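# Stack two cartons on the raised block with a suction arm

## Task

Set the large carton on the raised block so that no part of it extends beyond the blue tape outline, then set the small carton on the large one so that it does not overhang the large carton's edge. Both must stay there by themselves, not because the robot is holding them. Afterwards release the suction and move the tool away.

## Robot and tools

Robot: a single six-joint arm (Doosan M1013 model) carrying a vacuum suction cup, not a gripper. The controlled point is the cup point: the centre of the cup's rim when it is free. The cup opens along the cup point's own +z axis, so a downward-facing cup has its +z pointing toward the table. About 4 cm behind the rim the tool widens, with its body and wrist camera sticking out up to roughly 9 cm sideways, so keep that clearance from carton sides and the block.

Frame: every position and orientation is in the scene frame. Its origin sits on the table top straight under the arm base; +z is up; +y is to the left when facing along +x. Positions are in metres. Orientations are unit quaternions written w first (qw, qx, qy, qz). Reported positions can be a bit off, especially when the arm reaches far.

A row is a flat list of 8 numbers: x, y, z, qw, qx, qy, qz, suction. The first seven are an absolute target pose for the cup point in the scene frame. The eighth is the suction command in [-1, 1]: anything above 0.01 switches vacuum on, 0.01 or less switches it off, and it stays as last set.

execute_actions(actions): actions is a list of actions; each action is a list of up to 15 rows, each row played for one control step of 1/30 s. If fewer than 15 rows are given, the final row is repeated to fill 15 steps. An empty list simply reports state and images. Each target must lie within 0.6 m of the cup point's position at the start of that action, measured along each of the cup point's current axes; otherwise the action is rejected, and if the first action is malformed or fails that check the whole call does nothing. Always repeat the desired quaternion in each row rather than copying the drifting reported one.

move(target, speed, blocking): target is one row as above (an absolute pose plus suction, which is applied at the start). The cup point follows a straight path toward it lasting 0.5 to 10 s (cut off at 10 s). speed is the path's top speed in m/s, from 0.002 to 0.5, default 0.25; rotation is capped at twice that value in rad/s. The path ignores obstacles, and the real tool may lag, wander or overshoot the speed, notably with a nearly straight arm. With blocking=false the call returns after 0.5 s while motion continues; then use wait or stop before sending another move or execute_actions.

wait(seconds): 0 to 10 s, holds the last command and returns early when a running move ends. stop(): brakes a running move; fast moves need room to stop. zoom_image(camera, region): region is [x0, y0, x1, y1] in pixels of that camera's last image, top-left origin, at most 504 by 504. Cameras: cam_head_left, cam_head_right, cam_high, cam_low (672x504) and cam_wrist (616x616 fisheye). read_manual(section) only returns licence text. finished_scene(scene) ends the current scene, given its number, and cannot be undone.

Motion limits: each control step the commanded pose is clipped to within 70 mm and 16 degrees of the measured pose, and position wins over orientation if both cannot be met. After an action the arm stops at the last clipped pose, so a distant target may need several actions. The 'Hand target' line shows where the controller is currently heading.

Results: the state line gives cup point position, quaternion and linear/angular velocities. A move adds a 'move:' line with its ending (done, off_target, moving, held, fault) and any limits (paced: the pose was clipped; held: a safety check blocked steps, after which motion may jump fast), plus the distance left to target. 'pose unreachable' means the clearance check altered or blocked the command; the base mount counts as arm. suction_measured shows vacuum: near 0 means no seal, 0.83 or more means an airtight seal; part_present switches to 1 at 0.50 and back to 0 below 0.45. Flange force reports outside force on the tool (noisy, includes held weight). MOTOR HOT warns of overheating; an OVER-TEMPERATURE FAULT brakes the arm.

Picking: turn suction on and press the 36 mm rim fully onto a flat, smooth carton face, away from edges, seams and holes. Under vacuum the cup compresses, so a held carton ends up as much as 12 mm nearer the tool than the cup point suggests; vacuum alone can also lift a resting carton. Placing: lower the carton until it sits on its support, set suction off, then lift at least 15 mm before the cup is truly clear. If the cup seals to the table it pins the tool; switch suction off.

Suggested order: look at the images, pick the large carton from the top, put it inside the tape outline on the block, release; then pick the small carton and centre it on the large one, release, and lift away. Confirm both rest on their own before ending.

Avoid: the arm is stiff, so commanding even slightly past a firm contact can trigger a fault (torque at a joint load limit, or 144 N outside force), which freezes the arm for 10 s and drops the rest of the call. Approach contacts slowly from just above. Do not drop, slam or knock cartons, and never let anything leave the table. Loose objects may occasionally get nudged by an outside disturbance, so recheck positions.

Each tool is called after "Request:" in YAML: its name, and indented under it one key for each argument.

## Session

Request:
execute_actions:
  actions: []

Scene clock: 0.00 s.
end_effector_position=(+0.6485, -0.0344, +0.3934) suction_measured=0.00 part_present=0 end_effector_quat_wxyz=(+0.000, +0.026, +1.000, +0.001) end_effector_velocity=(+0.000, +0.000, +0.000) end_effector_angular_velocity=(+0.000, -0.000, +0.000)
Joint positions: [-0.053  0.166  1.622  0.     1.354 -0.052]
Joint velocities: [ 0.  0. -0.  0.  0. -0.]
Flange force (N, the push that the arm receives, along the end effector's own x y z axes): no reading
Hand target: +0.649, -0.034, +0.393; +0.000, +0.026, +1.000, +0.001
camera_calibration (this result's frames):
cam_wrist: T_world_to_cam=[[-0.0214627, -0.999478, -0.0241328, -0.00433931], [-0.900447, 0.00883587, 0.434875, 0.438504], [-0.434435, 0.0310639, -0.900167, 0.718631], [0, 0, 0, 1]] pos_world=[0.706955, -0.0305351, 0.456089]

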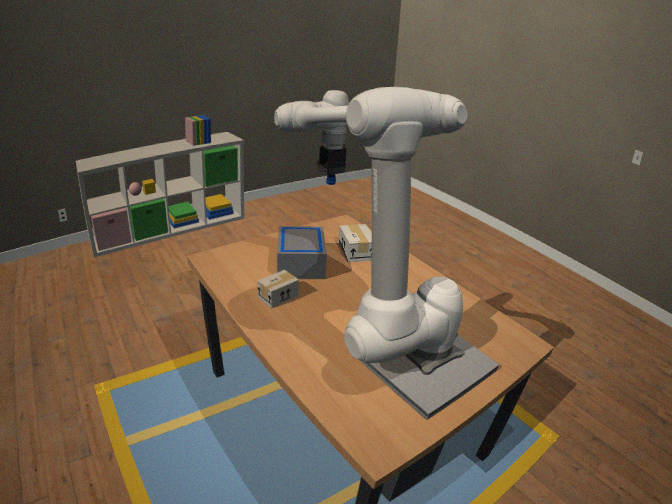

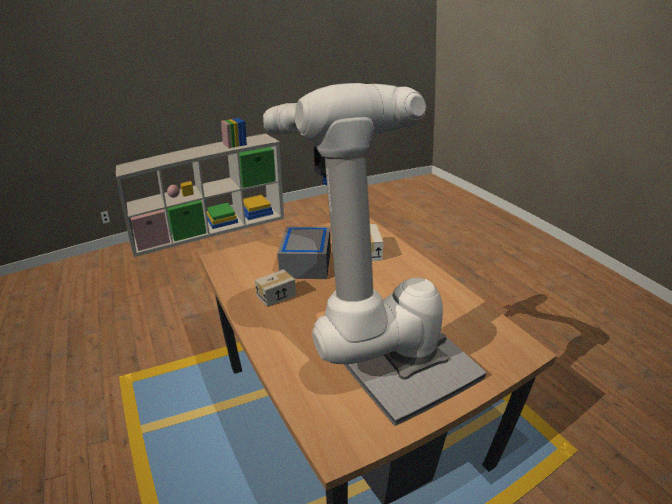

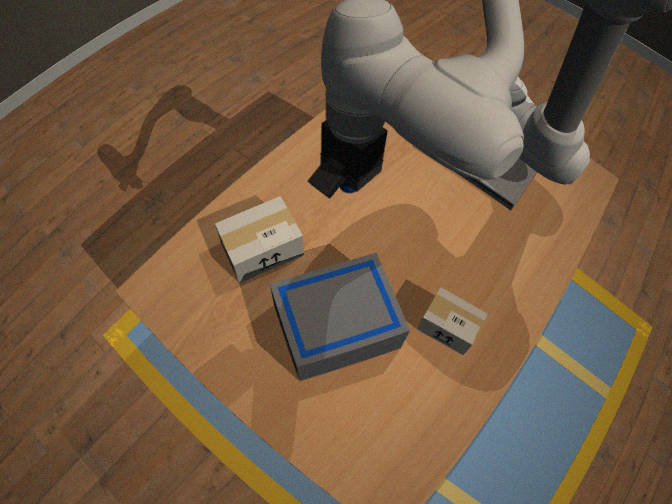

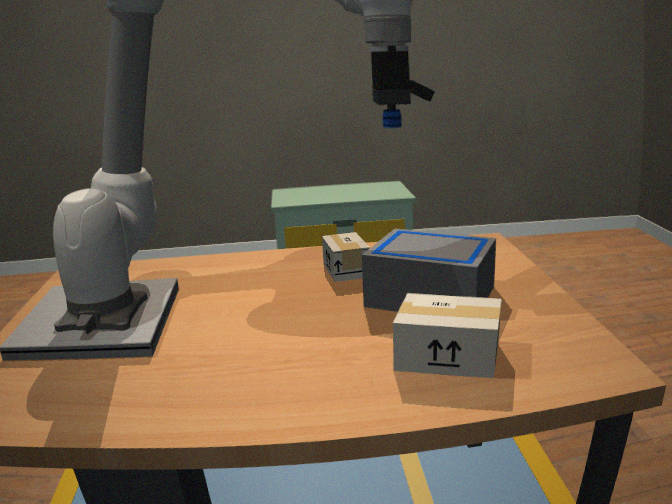

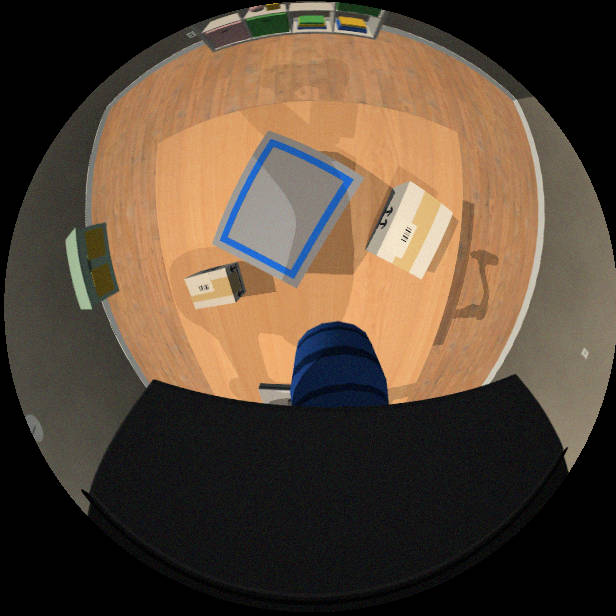

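Request:
zoom_image:
  camera: "cam_wrist"
  region: [170, 110, 470, 320]

Request:
zoom_image:
  camera: "cam_high"
  region: [190, 180, 510, 400]

Region (170, 110, 470, 320) of cam_wrist's 616x616 image, scaled by 1.680, with more detail than that image has; it fills the top 353 rows of this view, and the rest is white.

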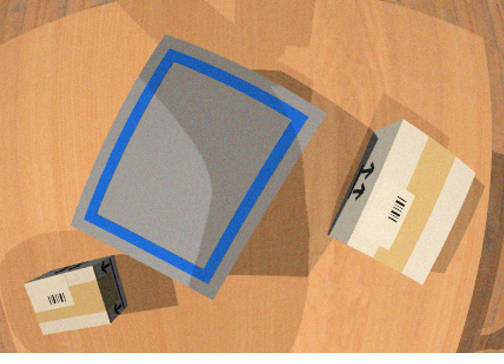

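Region (190, 180, 510, 400) of cam_high's 672x504 image, scaled by 1.575, with more detail than that image has; it fills the top 346 rows of this view, and the rest is white.

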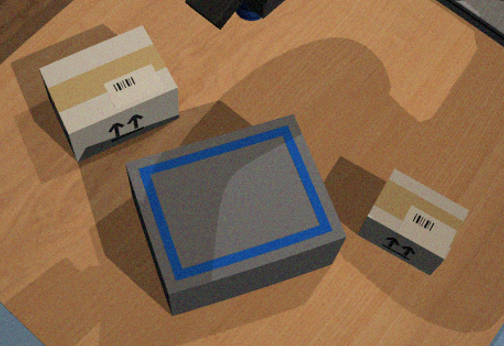

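Request:
move:
  target: [0.7133, -0.2525, 0.25, 0, -0.5299, 0.848, 0, -1]
  speed: 0.35

Scene clock: 75.57 s.
end_effector_position=(+0.7133, -0.2523, +0.2502) suction_measured=0.00 part_present=0 end_effector_quat_wxyz=(-0.000, -0.530, +0.848, -0.000) end_effector_velocity=(+0.001, -0.000, -0.002) end_effector_angular_velocity=(+0.000, +0.000, +0.000)
Joint positions: [-0.332  0.402  1.578 -0.002  1.161 -1.5  ]
Joint velocities: [ 0.     0.002  0.001  0.    -0.003 -0.   ]
Flange force (N, the push that the arm receives, along the end effector's own x y z axes): [1.0 7.2 -1.4]
Hand target: +0.713, -0.252, +0.250; -0.000, -0.530, +0.848, -0.000
Off the commanded pose: 0.000 m, 0 deg.
move: done
camera_calibration (this result's frames):
cam_wrist: T_world_to_cam=[[0.911786, -0.410095, -0.0216197, -0.741872], [-0.360711, -0.82493, 0.435176, -0.0344306], [-0.196298, -0.388989, -0.900086, 0.348801], [0, 0, 0, 1]] pos_world=[0.732478, -0.196961, 0.312895]

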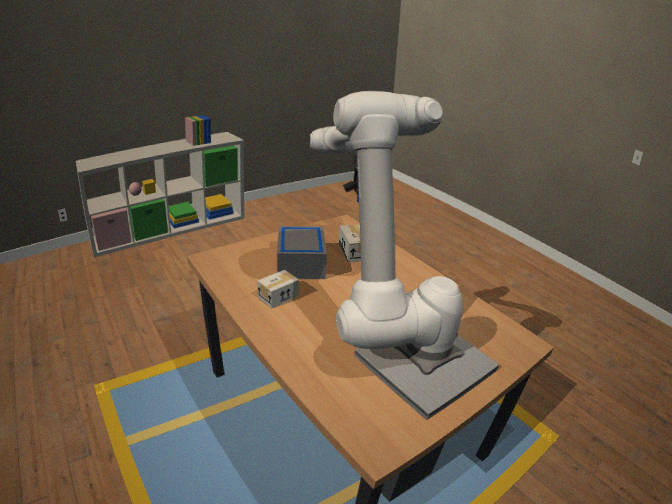

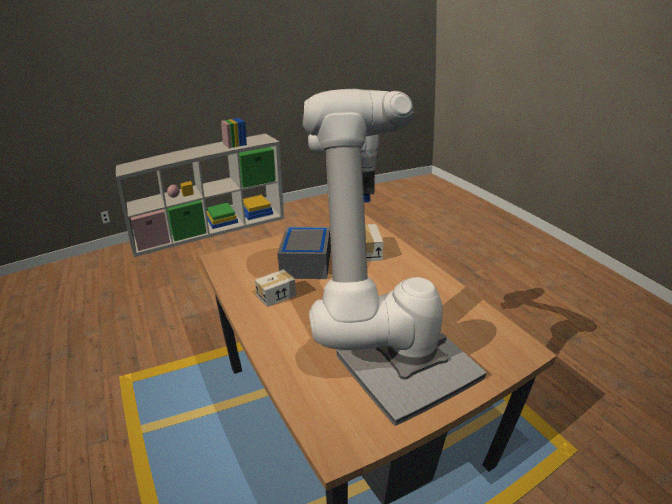

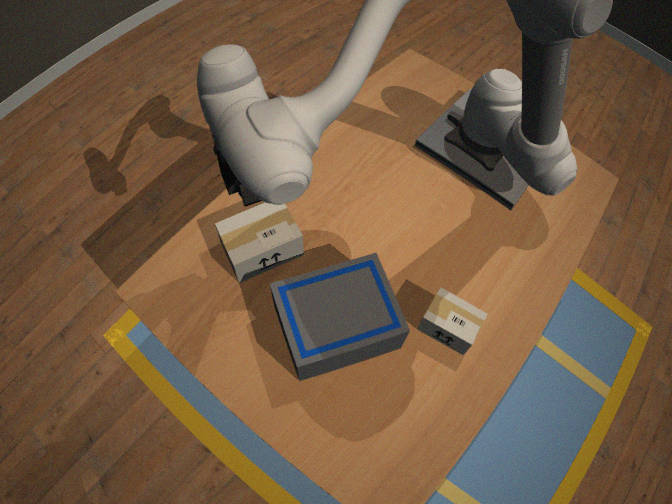

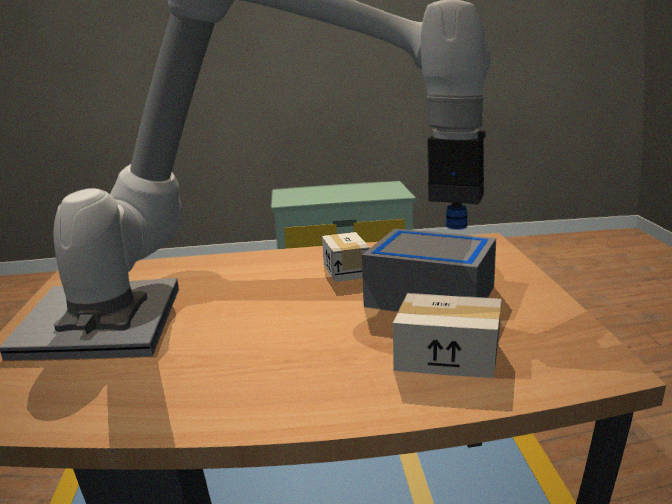

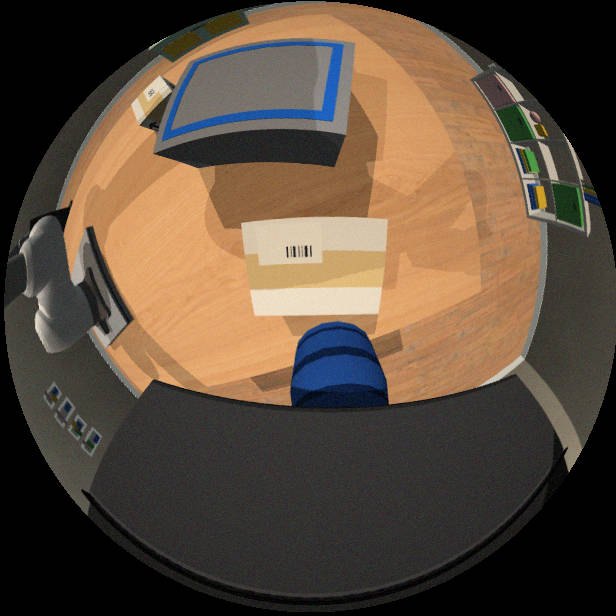

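Request:
zoom_image:
  camera: "cam_wrist"
  region: [230, 200, 400, 330]

Request:
zoom_image:
  camera: "cam_wrist"
  region: [120, 30, 380, 180]

Region (230, 200, 400, 330) of cam_wrist's 616x616 image, scaled by 2.965, with more detail than that image has; it fills the top 385 rows of this view, and the rest is white.

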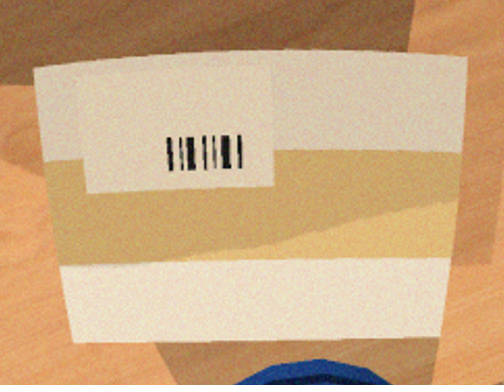

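Region (120, 30, 380, 180) of cam_wrist's 616x616 image, scaled by 1.938, with more detail than that image has; it fills the top 291 rows of this view, and the rest is white.

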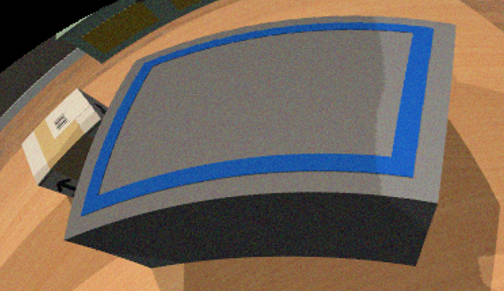

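Request:
move:
  target: [0.7161, -0.2451, 0.115, 0, -0.5299, 0.848, 0, -1]
  speed: 0.2

Request:
move:
  target: [0.7161, -0.2451, 0.094, 0, -0.5299, 0.848, 0, 1]
  speed: 0.04

Scene clock: 137.73 s.
end_effector_position=(+0.7161, -0.2451, +0.1151) suction_measured=0.00 part_present=0 end_effector_quat_wxyz=(+0.000, -0.530, +0.848, -0.000) end_effector_velocity=(+0.000, -0.000, -0.001) end_effector_angular_velocity=(+0.000, -0.001, -0.001)
Joint positions: [-0.323  0.51   1.687 -0.003  0.944 -1.49 ]
Joint velocities: [ 0.     0.001  0.     0.    -0.001  0.   ]
Flange force (N, the push that the arm receives, along the end effector's own x y z axes): [2.1 6.9 -1.9]
Hand target: +0.716, -0.245, +0.115; -0.000, -0.530, +0.848, -0.000
Off the commanded pose: 0.000 m, 0 deg.
move: done
camera_calibration (this result's frames):
cam_wrist: T_world_to_cam=[[0.911799, -0.410066, -0.0216608, -0.744356], [-0.360677, -0.824967, 0.435134, 0.0312566], [-0.196303, -0.388942, -0.900105, 0.230593], [0, 0, 0, 1]] pos_world=[0.735243, -0.189762, 0.177833]

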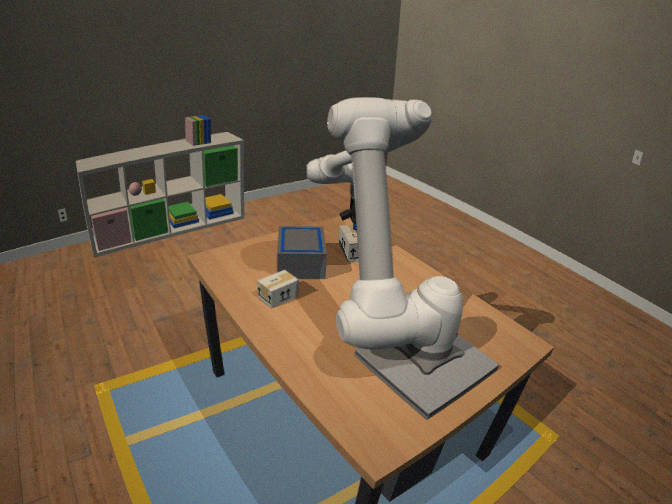

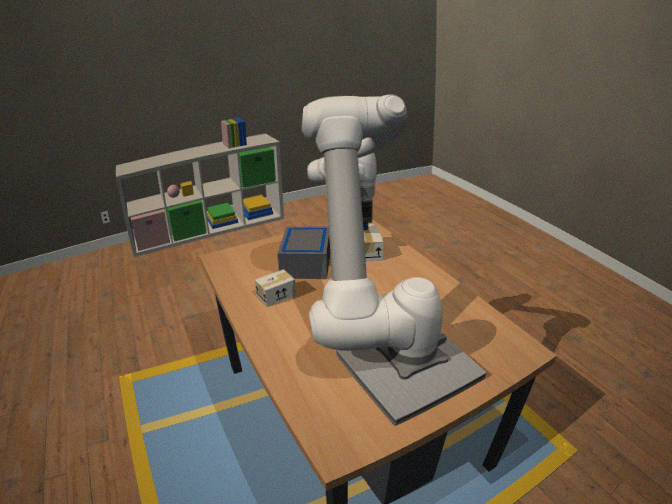

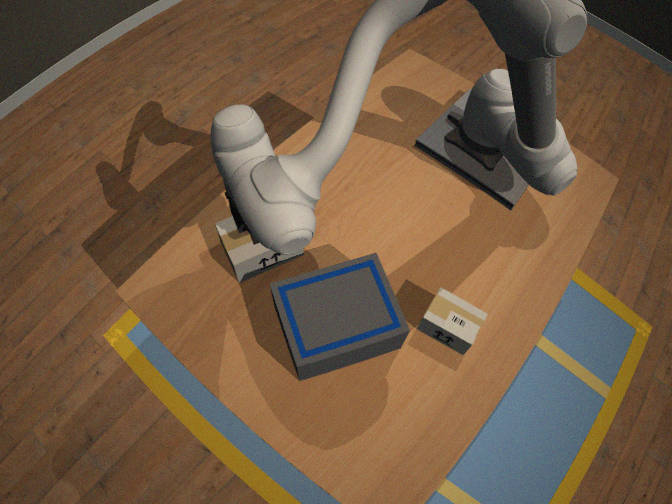

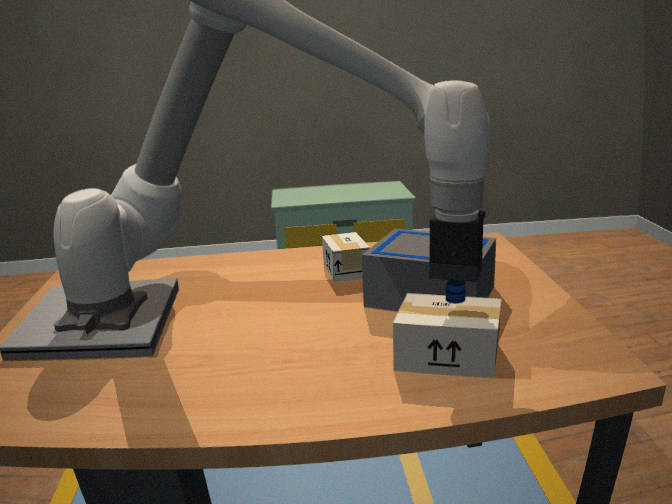

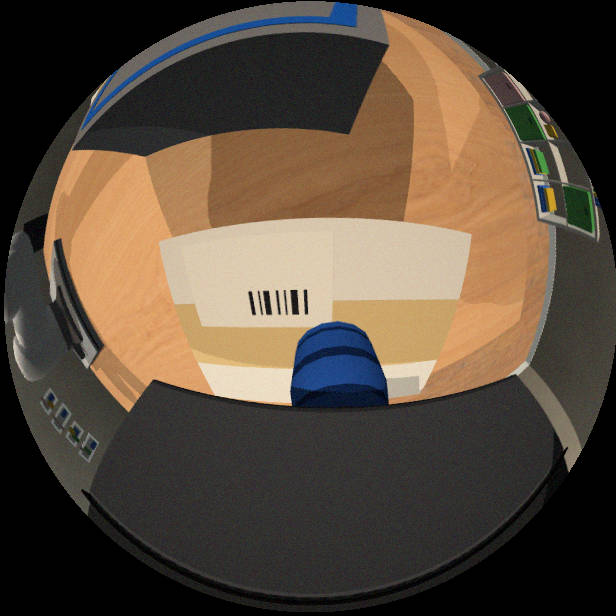

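Scene clock: 138.53 s.
end_effector_position=(+0.7161, -0.2450, +0.0939) suction_measured=0.93 part_present=1 end_effector_quat_wxyz=(-0.000, -0.530, +0.848, +0.000) end_effector_velocity=(-0.000, -0.000, -0.001) end_effector_angular_velocity=(-0.000, +0.001, +0.001)
Joint positions: [-0.323  0.531  1.699 -0.003  0.911 -1.49 ]
Joint velocities: [-0.     0.001  0.    -0.001 -0.    -0.   ]
Flange force (N, the push that the arm receives, along the end effector's own x y z axes): [4.2 3.2 8.8]
Hand target: +0.716, -0.245, +0.094; -0.000, -0.530, +0.848, -0.000
Off the commanded pose: 0.000 m, 0 deg.
move: done
camera_calibration (this result's frames):
cam_wrist: T_world_to_cam=[[0.911813, -0.41002, -0.0219053, -0.744738], [-0.360549, -0.825043, 0.435095, 0.0404605], [-0.19647, -0.388827, -0.900118, 0.211619], [0, 0, 0, 1]] pos_world=[0.735227, -0.189693, 0.156564]

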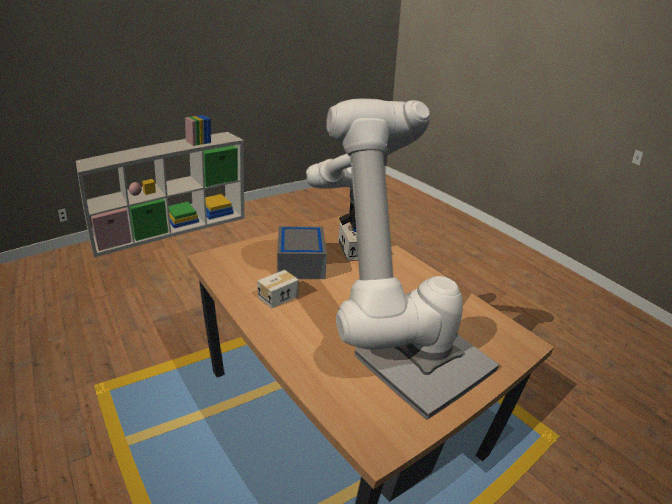

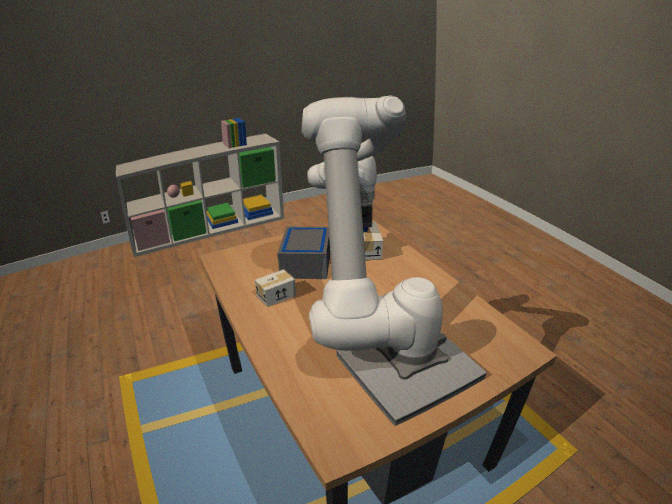

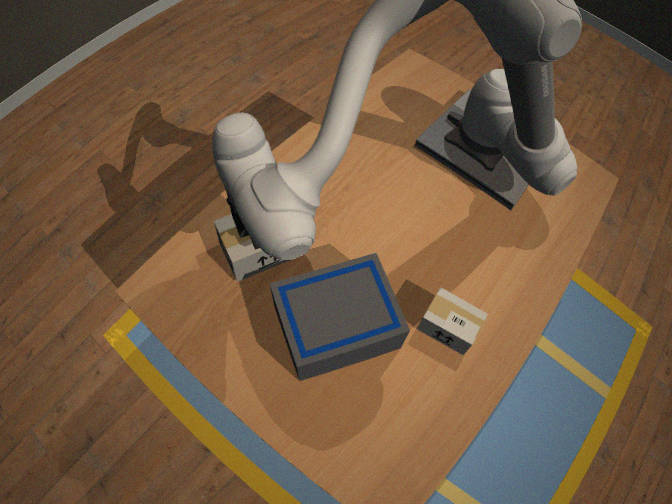

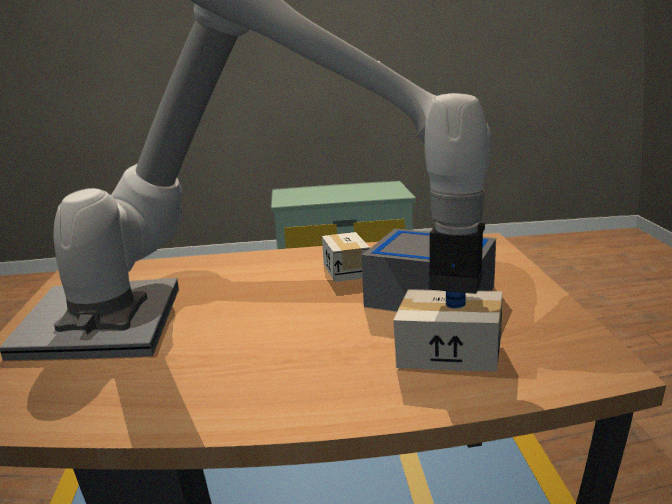

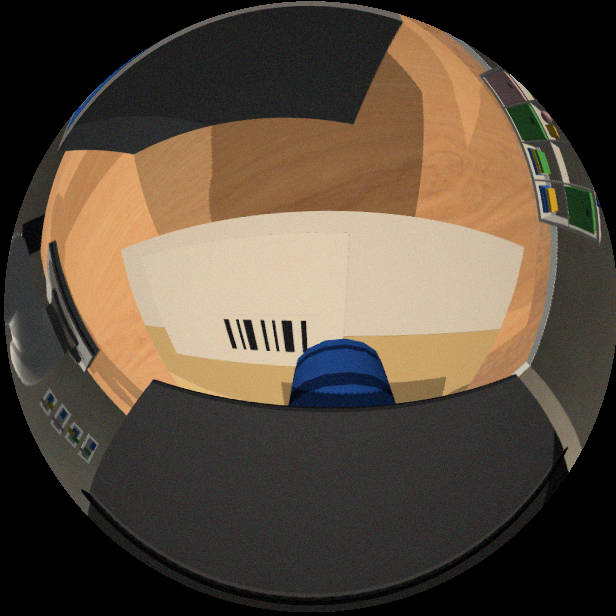

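Request:
move:
  target: [0.6938, -0.1264, 0.26, 0, -0.46716, 0.88417, 0, 1]
  speed: 0.2

Scene clock: 159.23 s.
end_effector_position=(+0.6938, -0.1264, +0.2598) suction_measured=1.00 part_present=1 end_effector_quat_wxyz=(+0.000, -0.467, +0.884, +0.000) end_effector_velocity=(-0.000, +0.000, +0.000) end_effector_angular_velocity=(-0.003, +0.000, +0.003)
Joint positions: [-0.176  0.32   1.676 -0.002  1.145 -1.199]
Joint velocities: [ 0.002 -0.001 -0.    -0.003  0.     0.   ]
Flange force (N, the push that the arm receives, along the end effector's own x y z axes): [6.5 8.1 7.1]
Hand target: +0.694, -0.126, +0.260; +0.000, -0.467, +0.884, +0.000
Off the commanded pose: 0.000 m, 0 deg.
move: done
camera_calibration (this result's frames):
cam_wrist: T_world_to_cam=[[0.842984, -0.53749, -0.0219517, -0.640474], [-0.476054, -0.764389, 0.434836, 0.14597], [-0.2505, -0.35611, -0.900242, 0.444359], [0, 0, 0, 1]] pos_world=[0.720711, -0.0744301, 0.322498]

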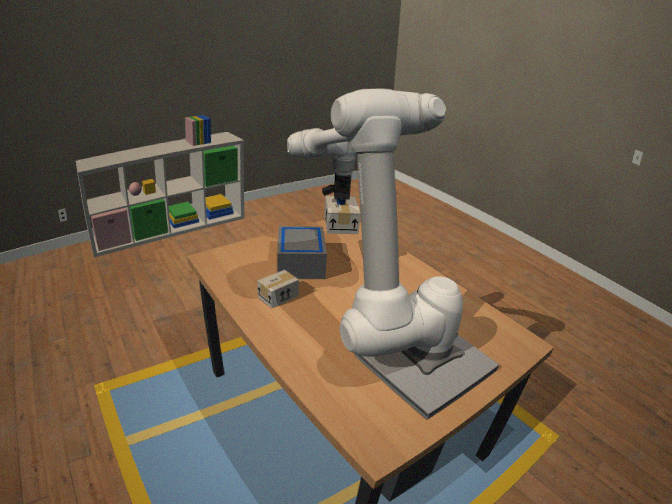

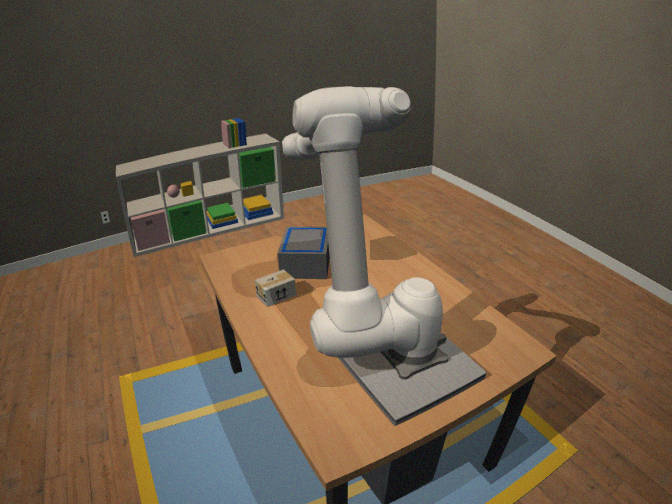

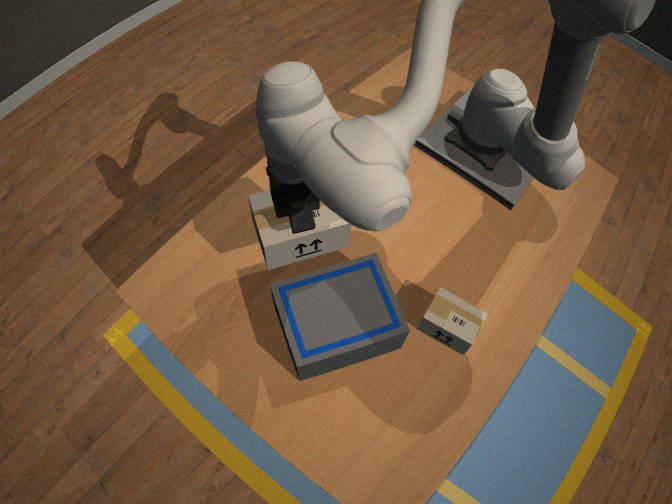

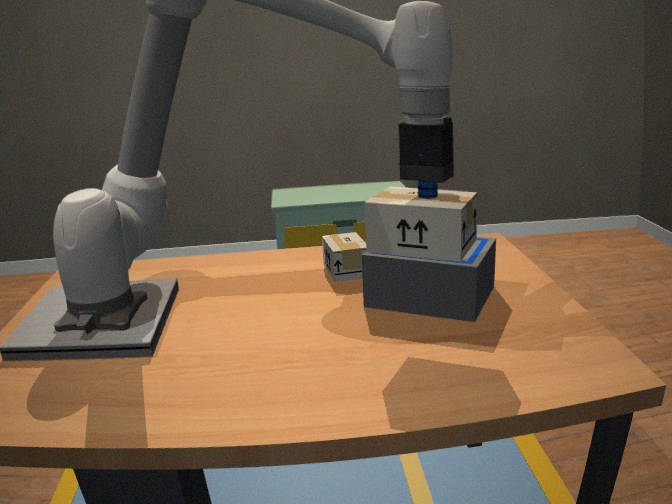

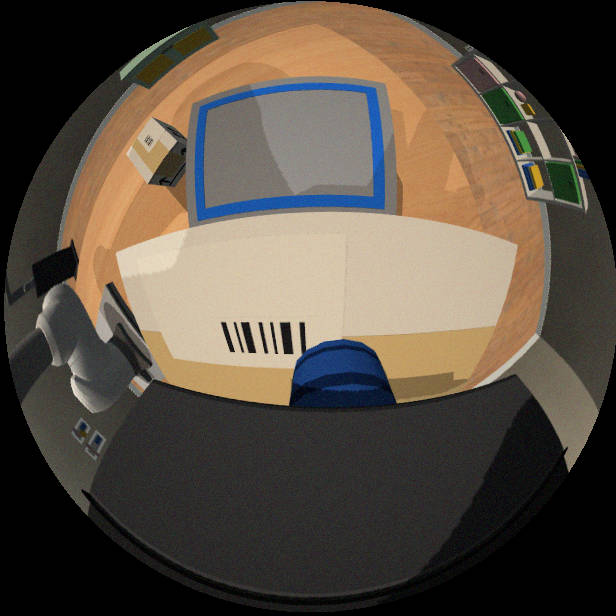

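Request:
zoom_image:
  camera: "cam_wrist"
  region: [170, 65, 420, 235]

Request:
zoom_image:
  camera: "cam_wrist"
  region: [100, 200, 320, 300]

Request:
zoom_image:
  camera: "cam_wrist"
  region: [320, 200, 540, 300]

Region (170, 65, 420, 235) of cam_wrist's 616x616 image, scaled by 2.016, with more detail than that image has; it fills the top 343 rows of this view, and the rest is white.

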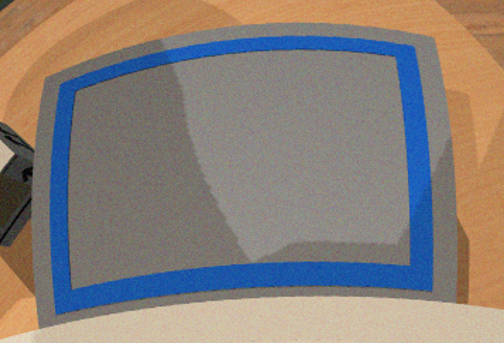

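Region (100, 200, 320, 300) of cam_wrist's 616x616 image, scaled by 2.291, with more detail than that image has; it fills the top 229 rows of this view, and the rest is white.

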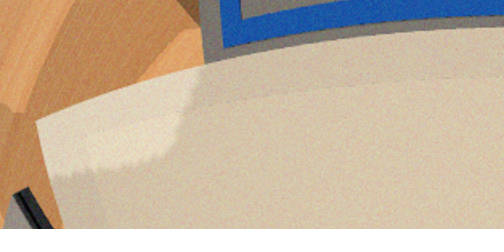

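Region (320, 200, 540, 300) of cam_wrist's 616x616 image, scaled by 2.291, with more detail than that image has; it fills the top 229 rows of this view, and the rest is white.

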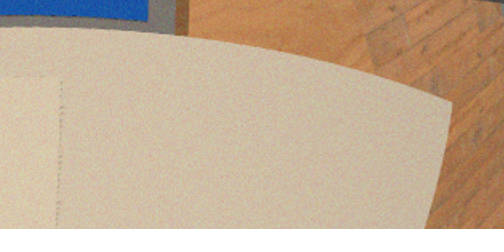

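Request:
zoom_image:
  camera: "cam_wrist"
  region: [340, 180, 420, 240]

Request:
zoom_image:
  camera: "cam_wrist"
  region: [170, 180, 250, 240]

Request:
zoom_image:
  camera: "cam_wrist"
  region: [180, 85, 260, 145]

Request:
zoom_image:
  camera: "cam_wrist"
  region: [330, 70, 410, 130]

Region (340, 180, 420, 240) of cam_wrist's 616x616 image, scaled by 6.300, with more detail than that image has; it fills the top 378 rows of this view, and the rest is white.

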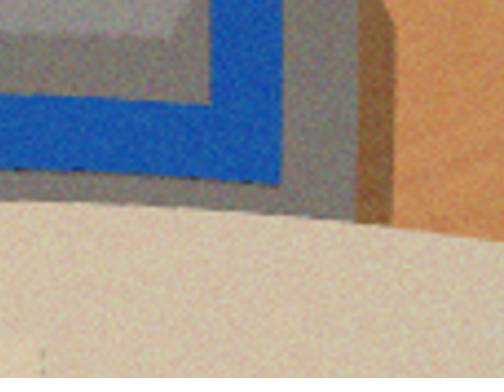

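Region (170, 180, 250, 240) of cam_wrist's 616x616 image, scaled by 6.300, with more detail than that image has; it fills the top 378 rows of this view, and the rest is white.

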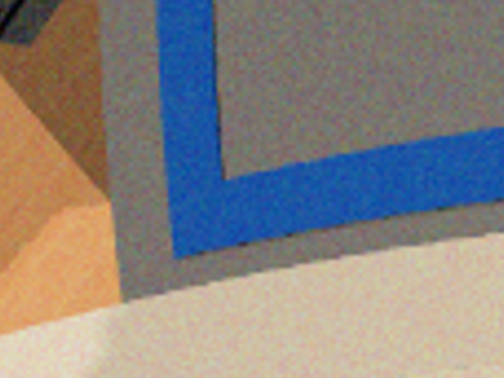

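Region (180, 85, 260, 145) of cam_wrist's 616x616 image, scaled by 6.300, with more detail than that image has; it fills the top 378 rows of this view, and the rest is white.

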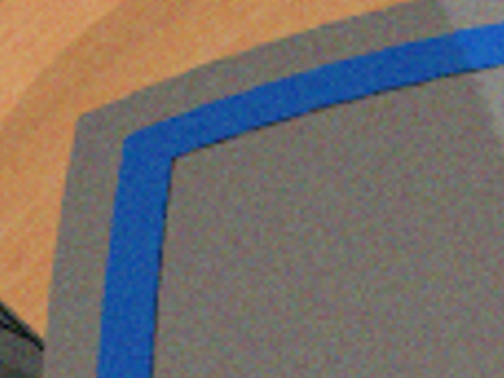

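Region (330, 70, 410, 130) of cam_wrist's 616x616 image, scaled by 6.300, with more detail than that image has; it fills the top 378 rows of this view, and the rest is white.

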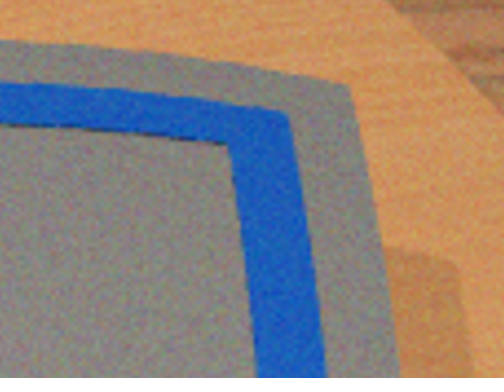

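Request:
move:
  target: [0.7524, 0.0329, 0.214, 0, -0.46485, 0.88539, 0, 1]
  speed: 0.2

Scene clock: 212.80 s.
end_effector_position=(+0.7524, +0.0327, +0.2141) suction_measured=1.00 part_present=1 end_effector_quat_wxyz=(+0.000, -0.465, +0.885, +0.000) end_effector_velocity=(+0.000, -0.000, -0.000) end_effector_angular_velocity=(-0.001, +0.000, -0.000)
Joint positions: [ 0.051  0.423  1.619 -0.002  1.1   -0.967]
Joint velocities: [ 0.     0.001 -0.    -0.002 -0.     0.001]
Flange force (N, the push that the arm receives, along the end effector's own x y z axes): [6.9 4.9 7.0]
Hand target: +0.752, +0.033, +0.214; -0.000, -0.465, +0.885, +0.000
Off the commanded pose: 0.000 m, 0 deg.
move: done
camera_calibration (this result's frames):
cam_wrist: T_world_to_cam=[[0.840179, -0.54187, -0.0217971, -0.603145], [-0.480041, -0.76181, 0.434979, 0.318298], [-0.252307, -0.354997, -0.900177, 0.475902], [0, 0, 0, 1]] pos_world=[0.77962, 0.0845996, 0.276797]

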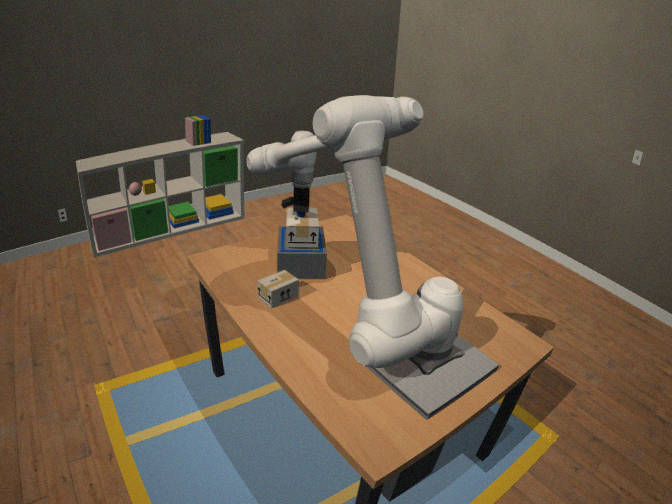

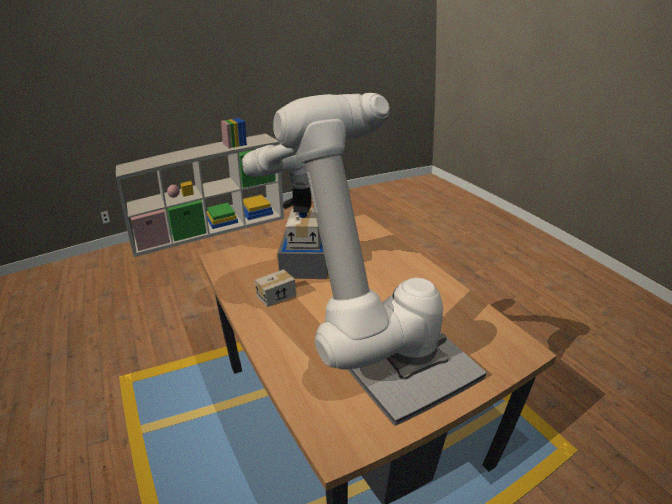

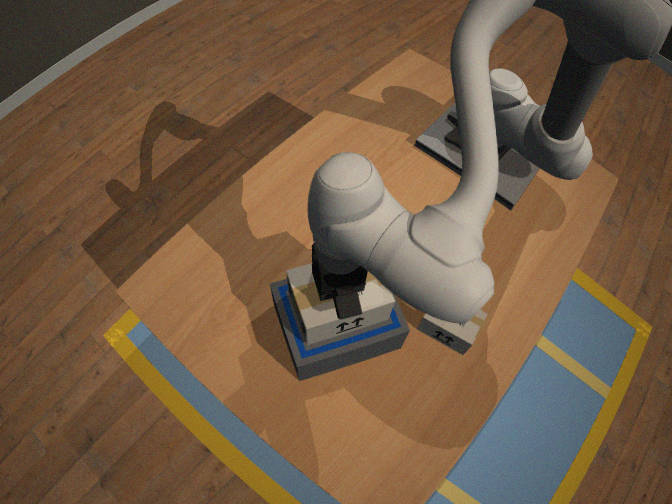

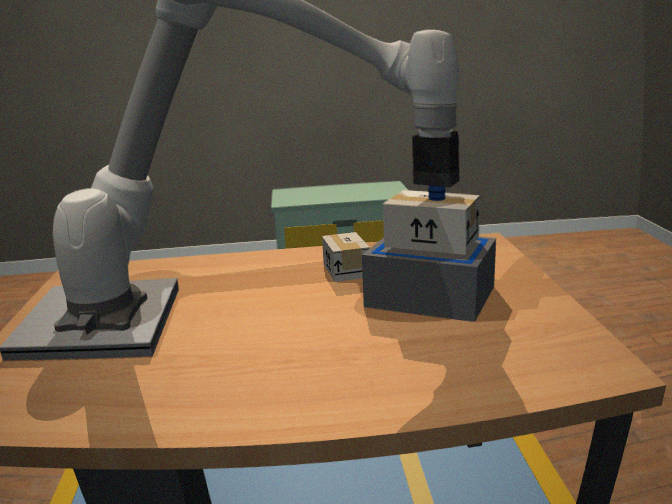

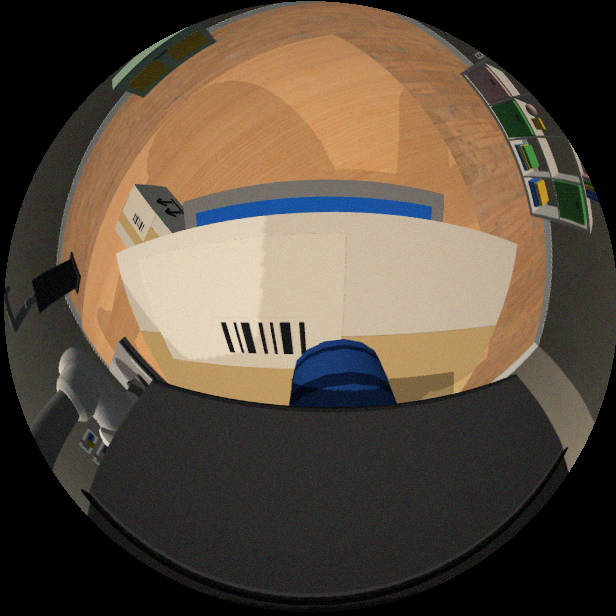

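Request:
zoom_image:
  camera: "cam_wrist"
  region: [170, 180, 250, 240]

Request:
zoom_image:
  camera: "cam_wrist"
  region: [380, 175, 460, 235]

Request:
zoom_image:
  camera: "cam_low"
  region: [350, 180, 510, 300]

Request:
zoom_image:
  camera: "cam_high"
  region: [260, 250, 420, 390]

Region (170, 180, 250, 240) of cam_wrist's 616x616 image, scaled by 6.300, with more detail than that image has; it fills the top 378 rows of this view, and the rest is white.

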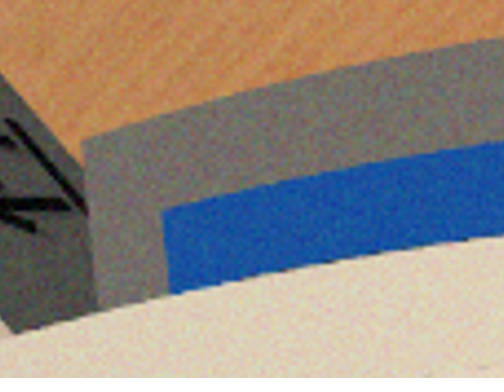

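Region (380, 175, 460, 235) of cam_wrist's 616x616 image, scaled by 6.300, with more detail than that image has; it fills the top 378 rows of this view, and the rest is white.

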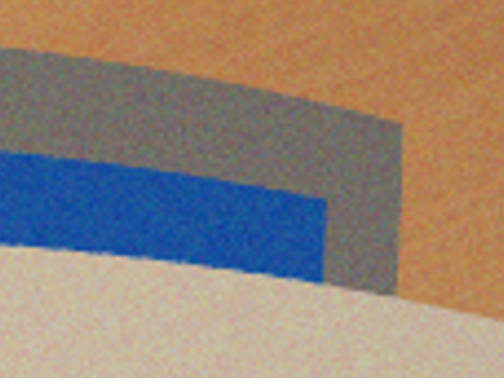

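Region (350, 180, 510, 300) of cam_low's 672x504 image, scaled by 3.150, with more detail than that image has; it fills the top 378 rows of this view, and the rest is white.

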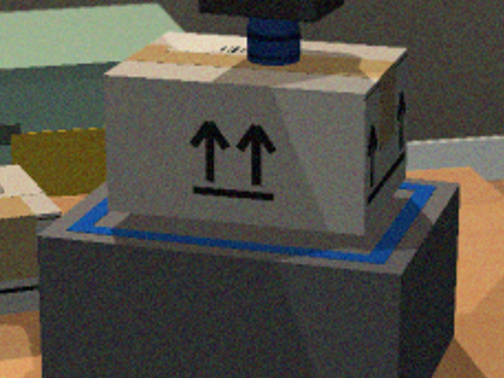

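Region (260, 250, 420, 390) of cam_high's 672x504 image, scaled by 3.150, with more detail than that image has; it fills the top 441 rows of this view, and the rest is white.

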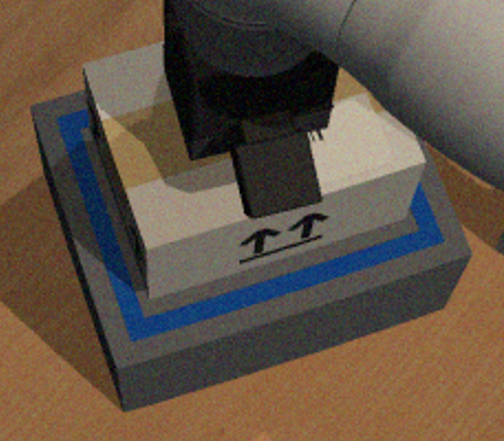

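Request:
move:
  target: [0.7524, 0.0329, 0.207, 0, -0.46485, 0.88539, 0, 1]
  speed: 0.02

Request:
zoom_image:
  camera: "cam_low"
  region: [360, 220, 500, 280]

Scene clock: 231.10 s.
end_effector_position=(+0.7524, +0.0329, +0.2070) suction_measured=1.00 part_present=1 end_effector_quat_wxyz=(+0.000, -0.465, +0.885, -0.000) end_effector_velocity=(+0.000, +0.001, -0.000) end_effector_angular_velocity=(+0.001, -0.001, +0.001)
Joint positions: [ 0.051  0.428  1.626 -0.003  1.088 -0.966]
Joint velocities: [ 0.001  0.     0.     0.001 -0.002 -0.001]
Flange force (N, the push that the arm receives, along the end effector's own x y z axes): [4.5 4.0 7.6]
Hand target: +0.752, +0.033, +0.207; -0.000, -0.465, +0.885, -0.000
Off the commanded pose: 0.000 m, 0 deg.
move: done
camera_calibration (this result's frames):
cam_wrist: T_world_to_cam=[[0.840234, -0.541789, -0.0217239, -0.603261], [-0.479959, -0.761792, 0.4351, 0.321407], [-0.252281, -0.355159, -0.90012, 0.469558], [0, 0, 0, 1]] pos_world=[0.779603, 0.0847729, 0.269709]

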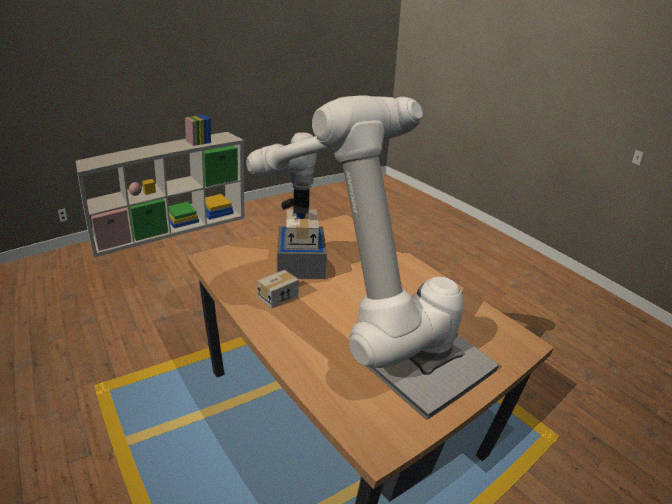

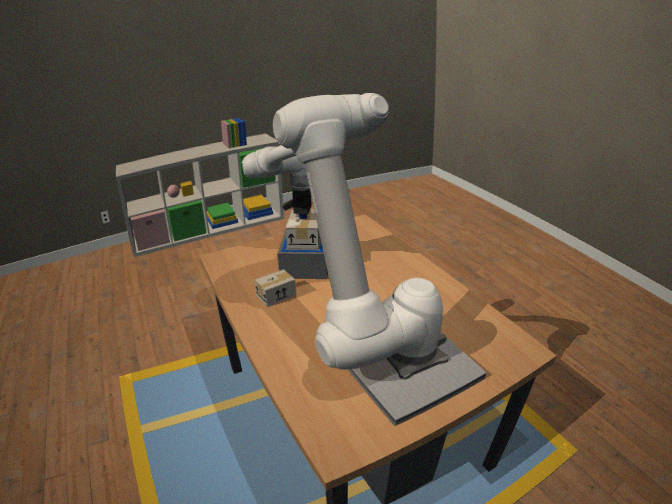

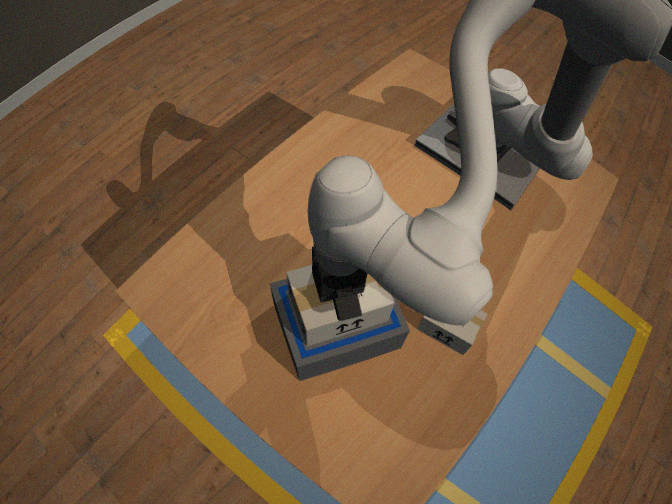

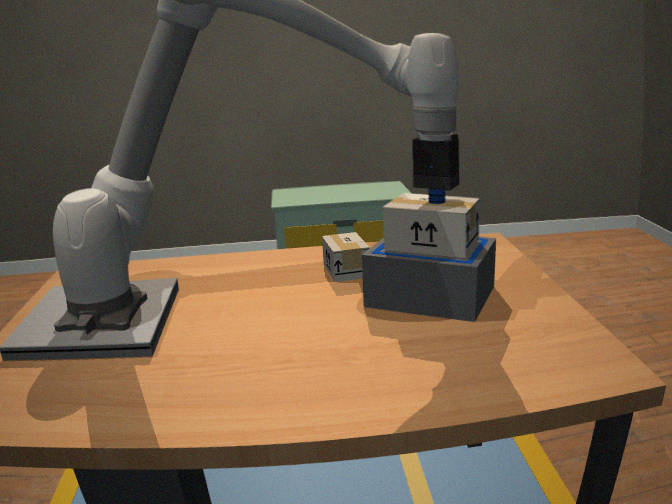

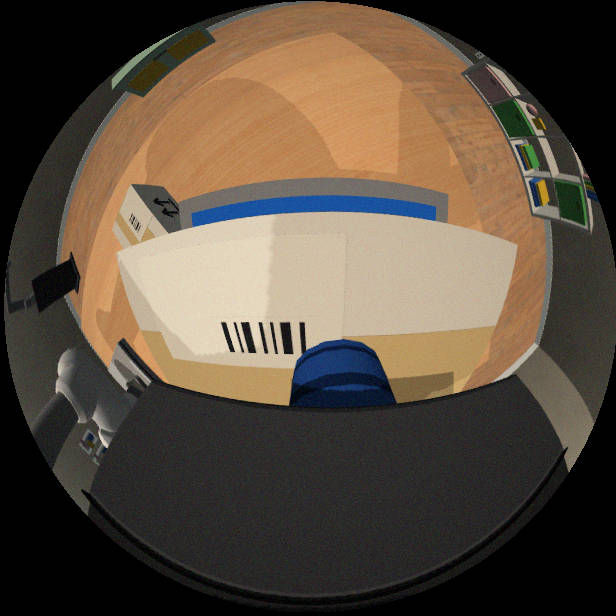

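Region (360, 220, 500, 280) of cam_low's 672x504 image, scaled by 3.600, with more detail than that image has; it fills the top 216 rows of this view, and the rest is white.

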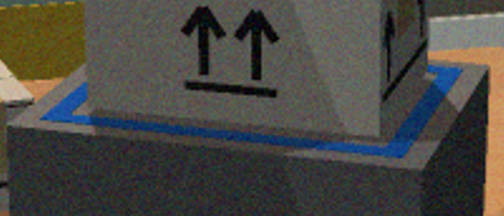

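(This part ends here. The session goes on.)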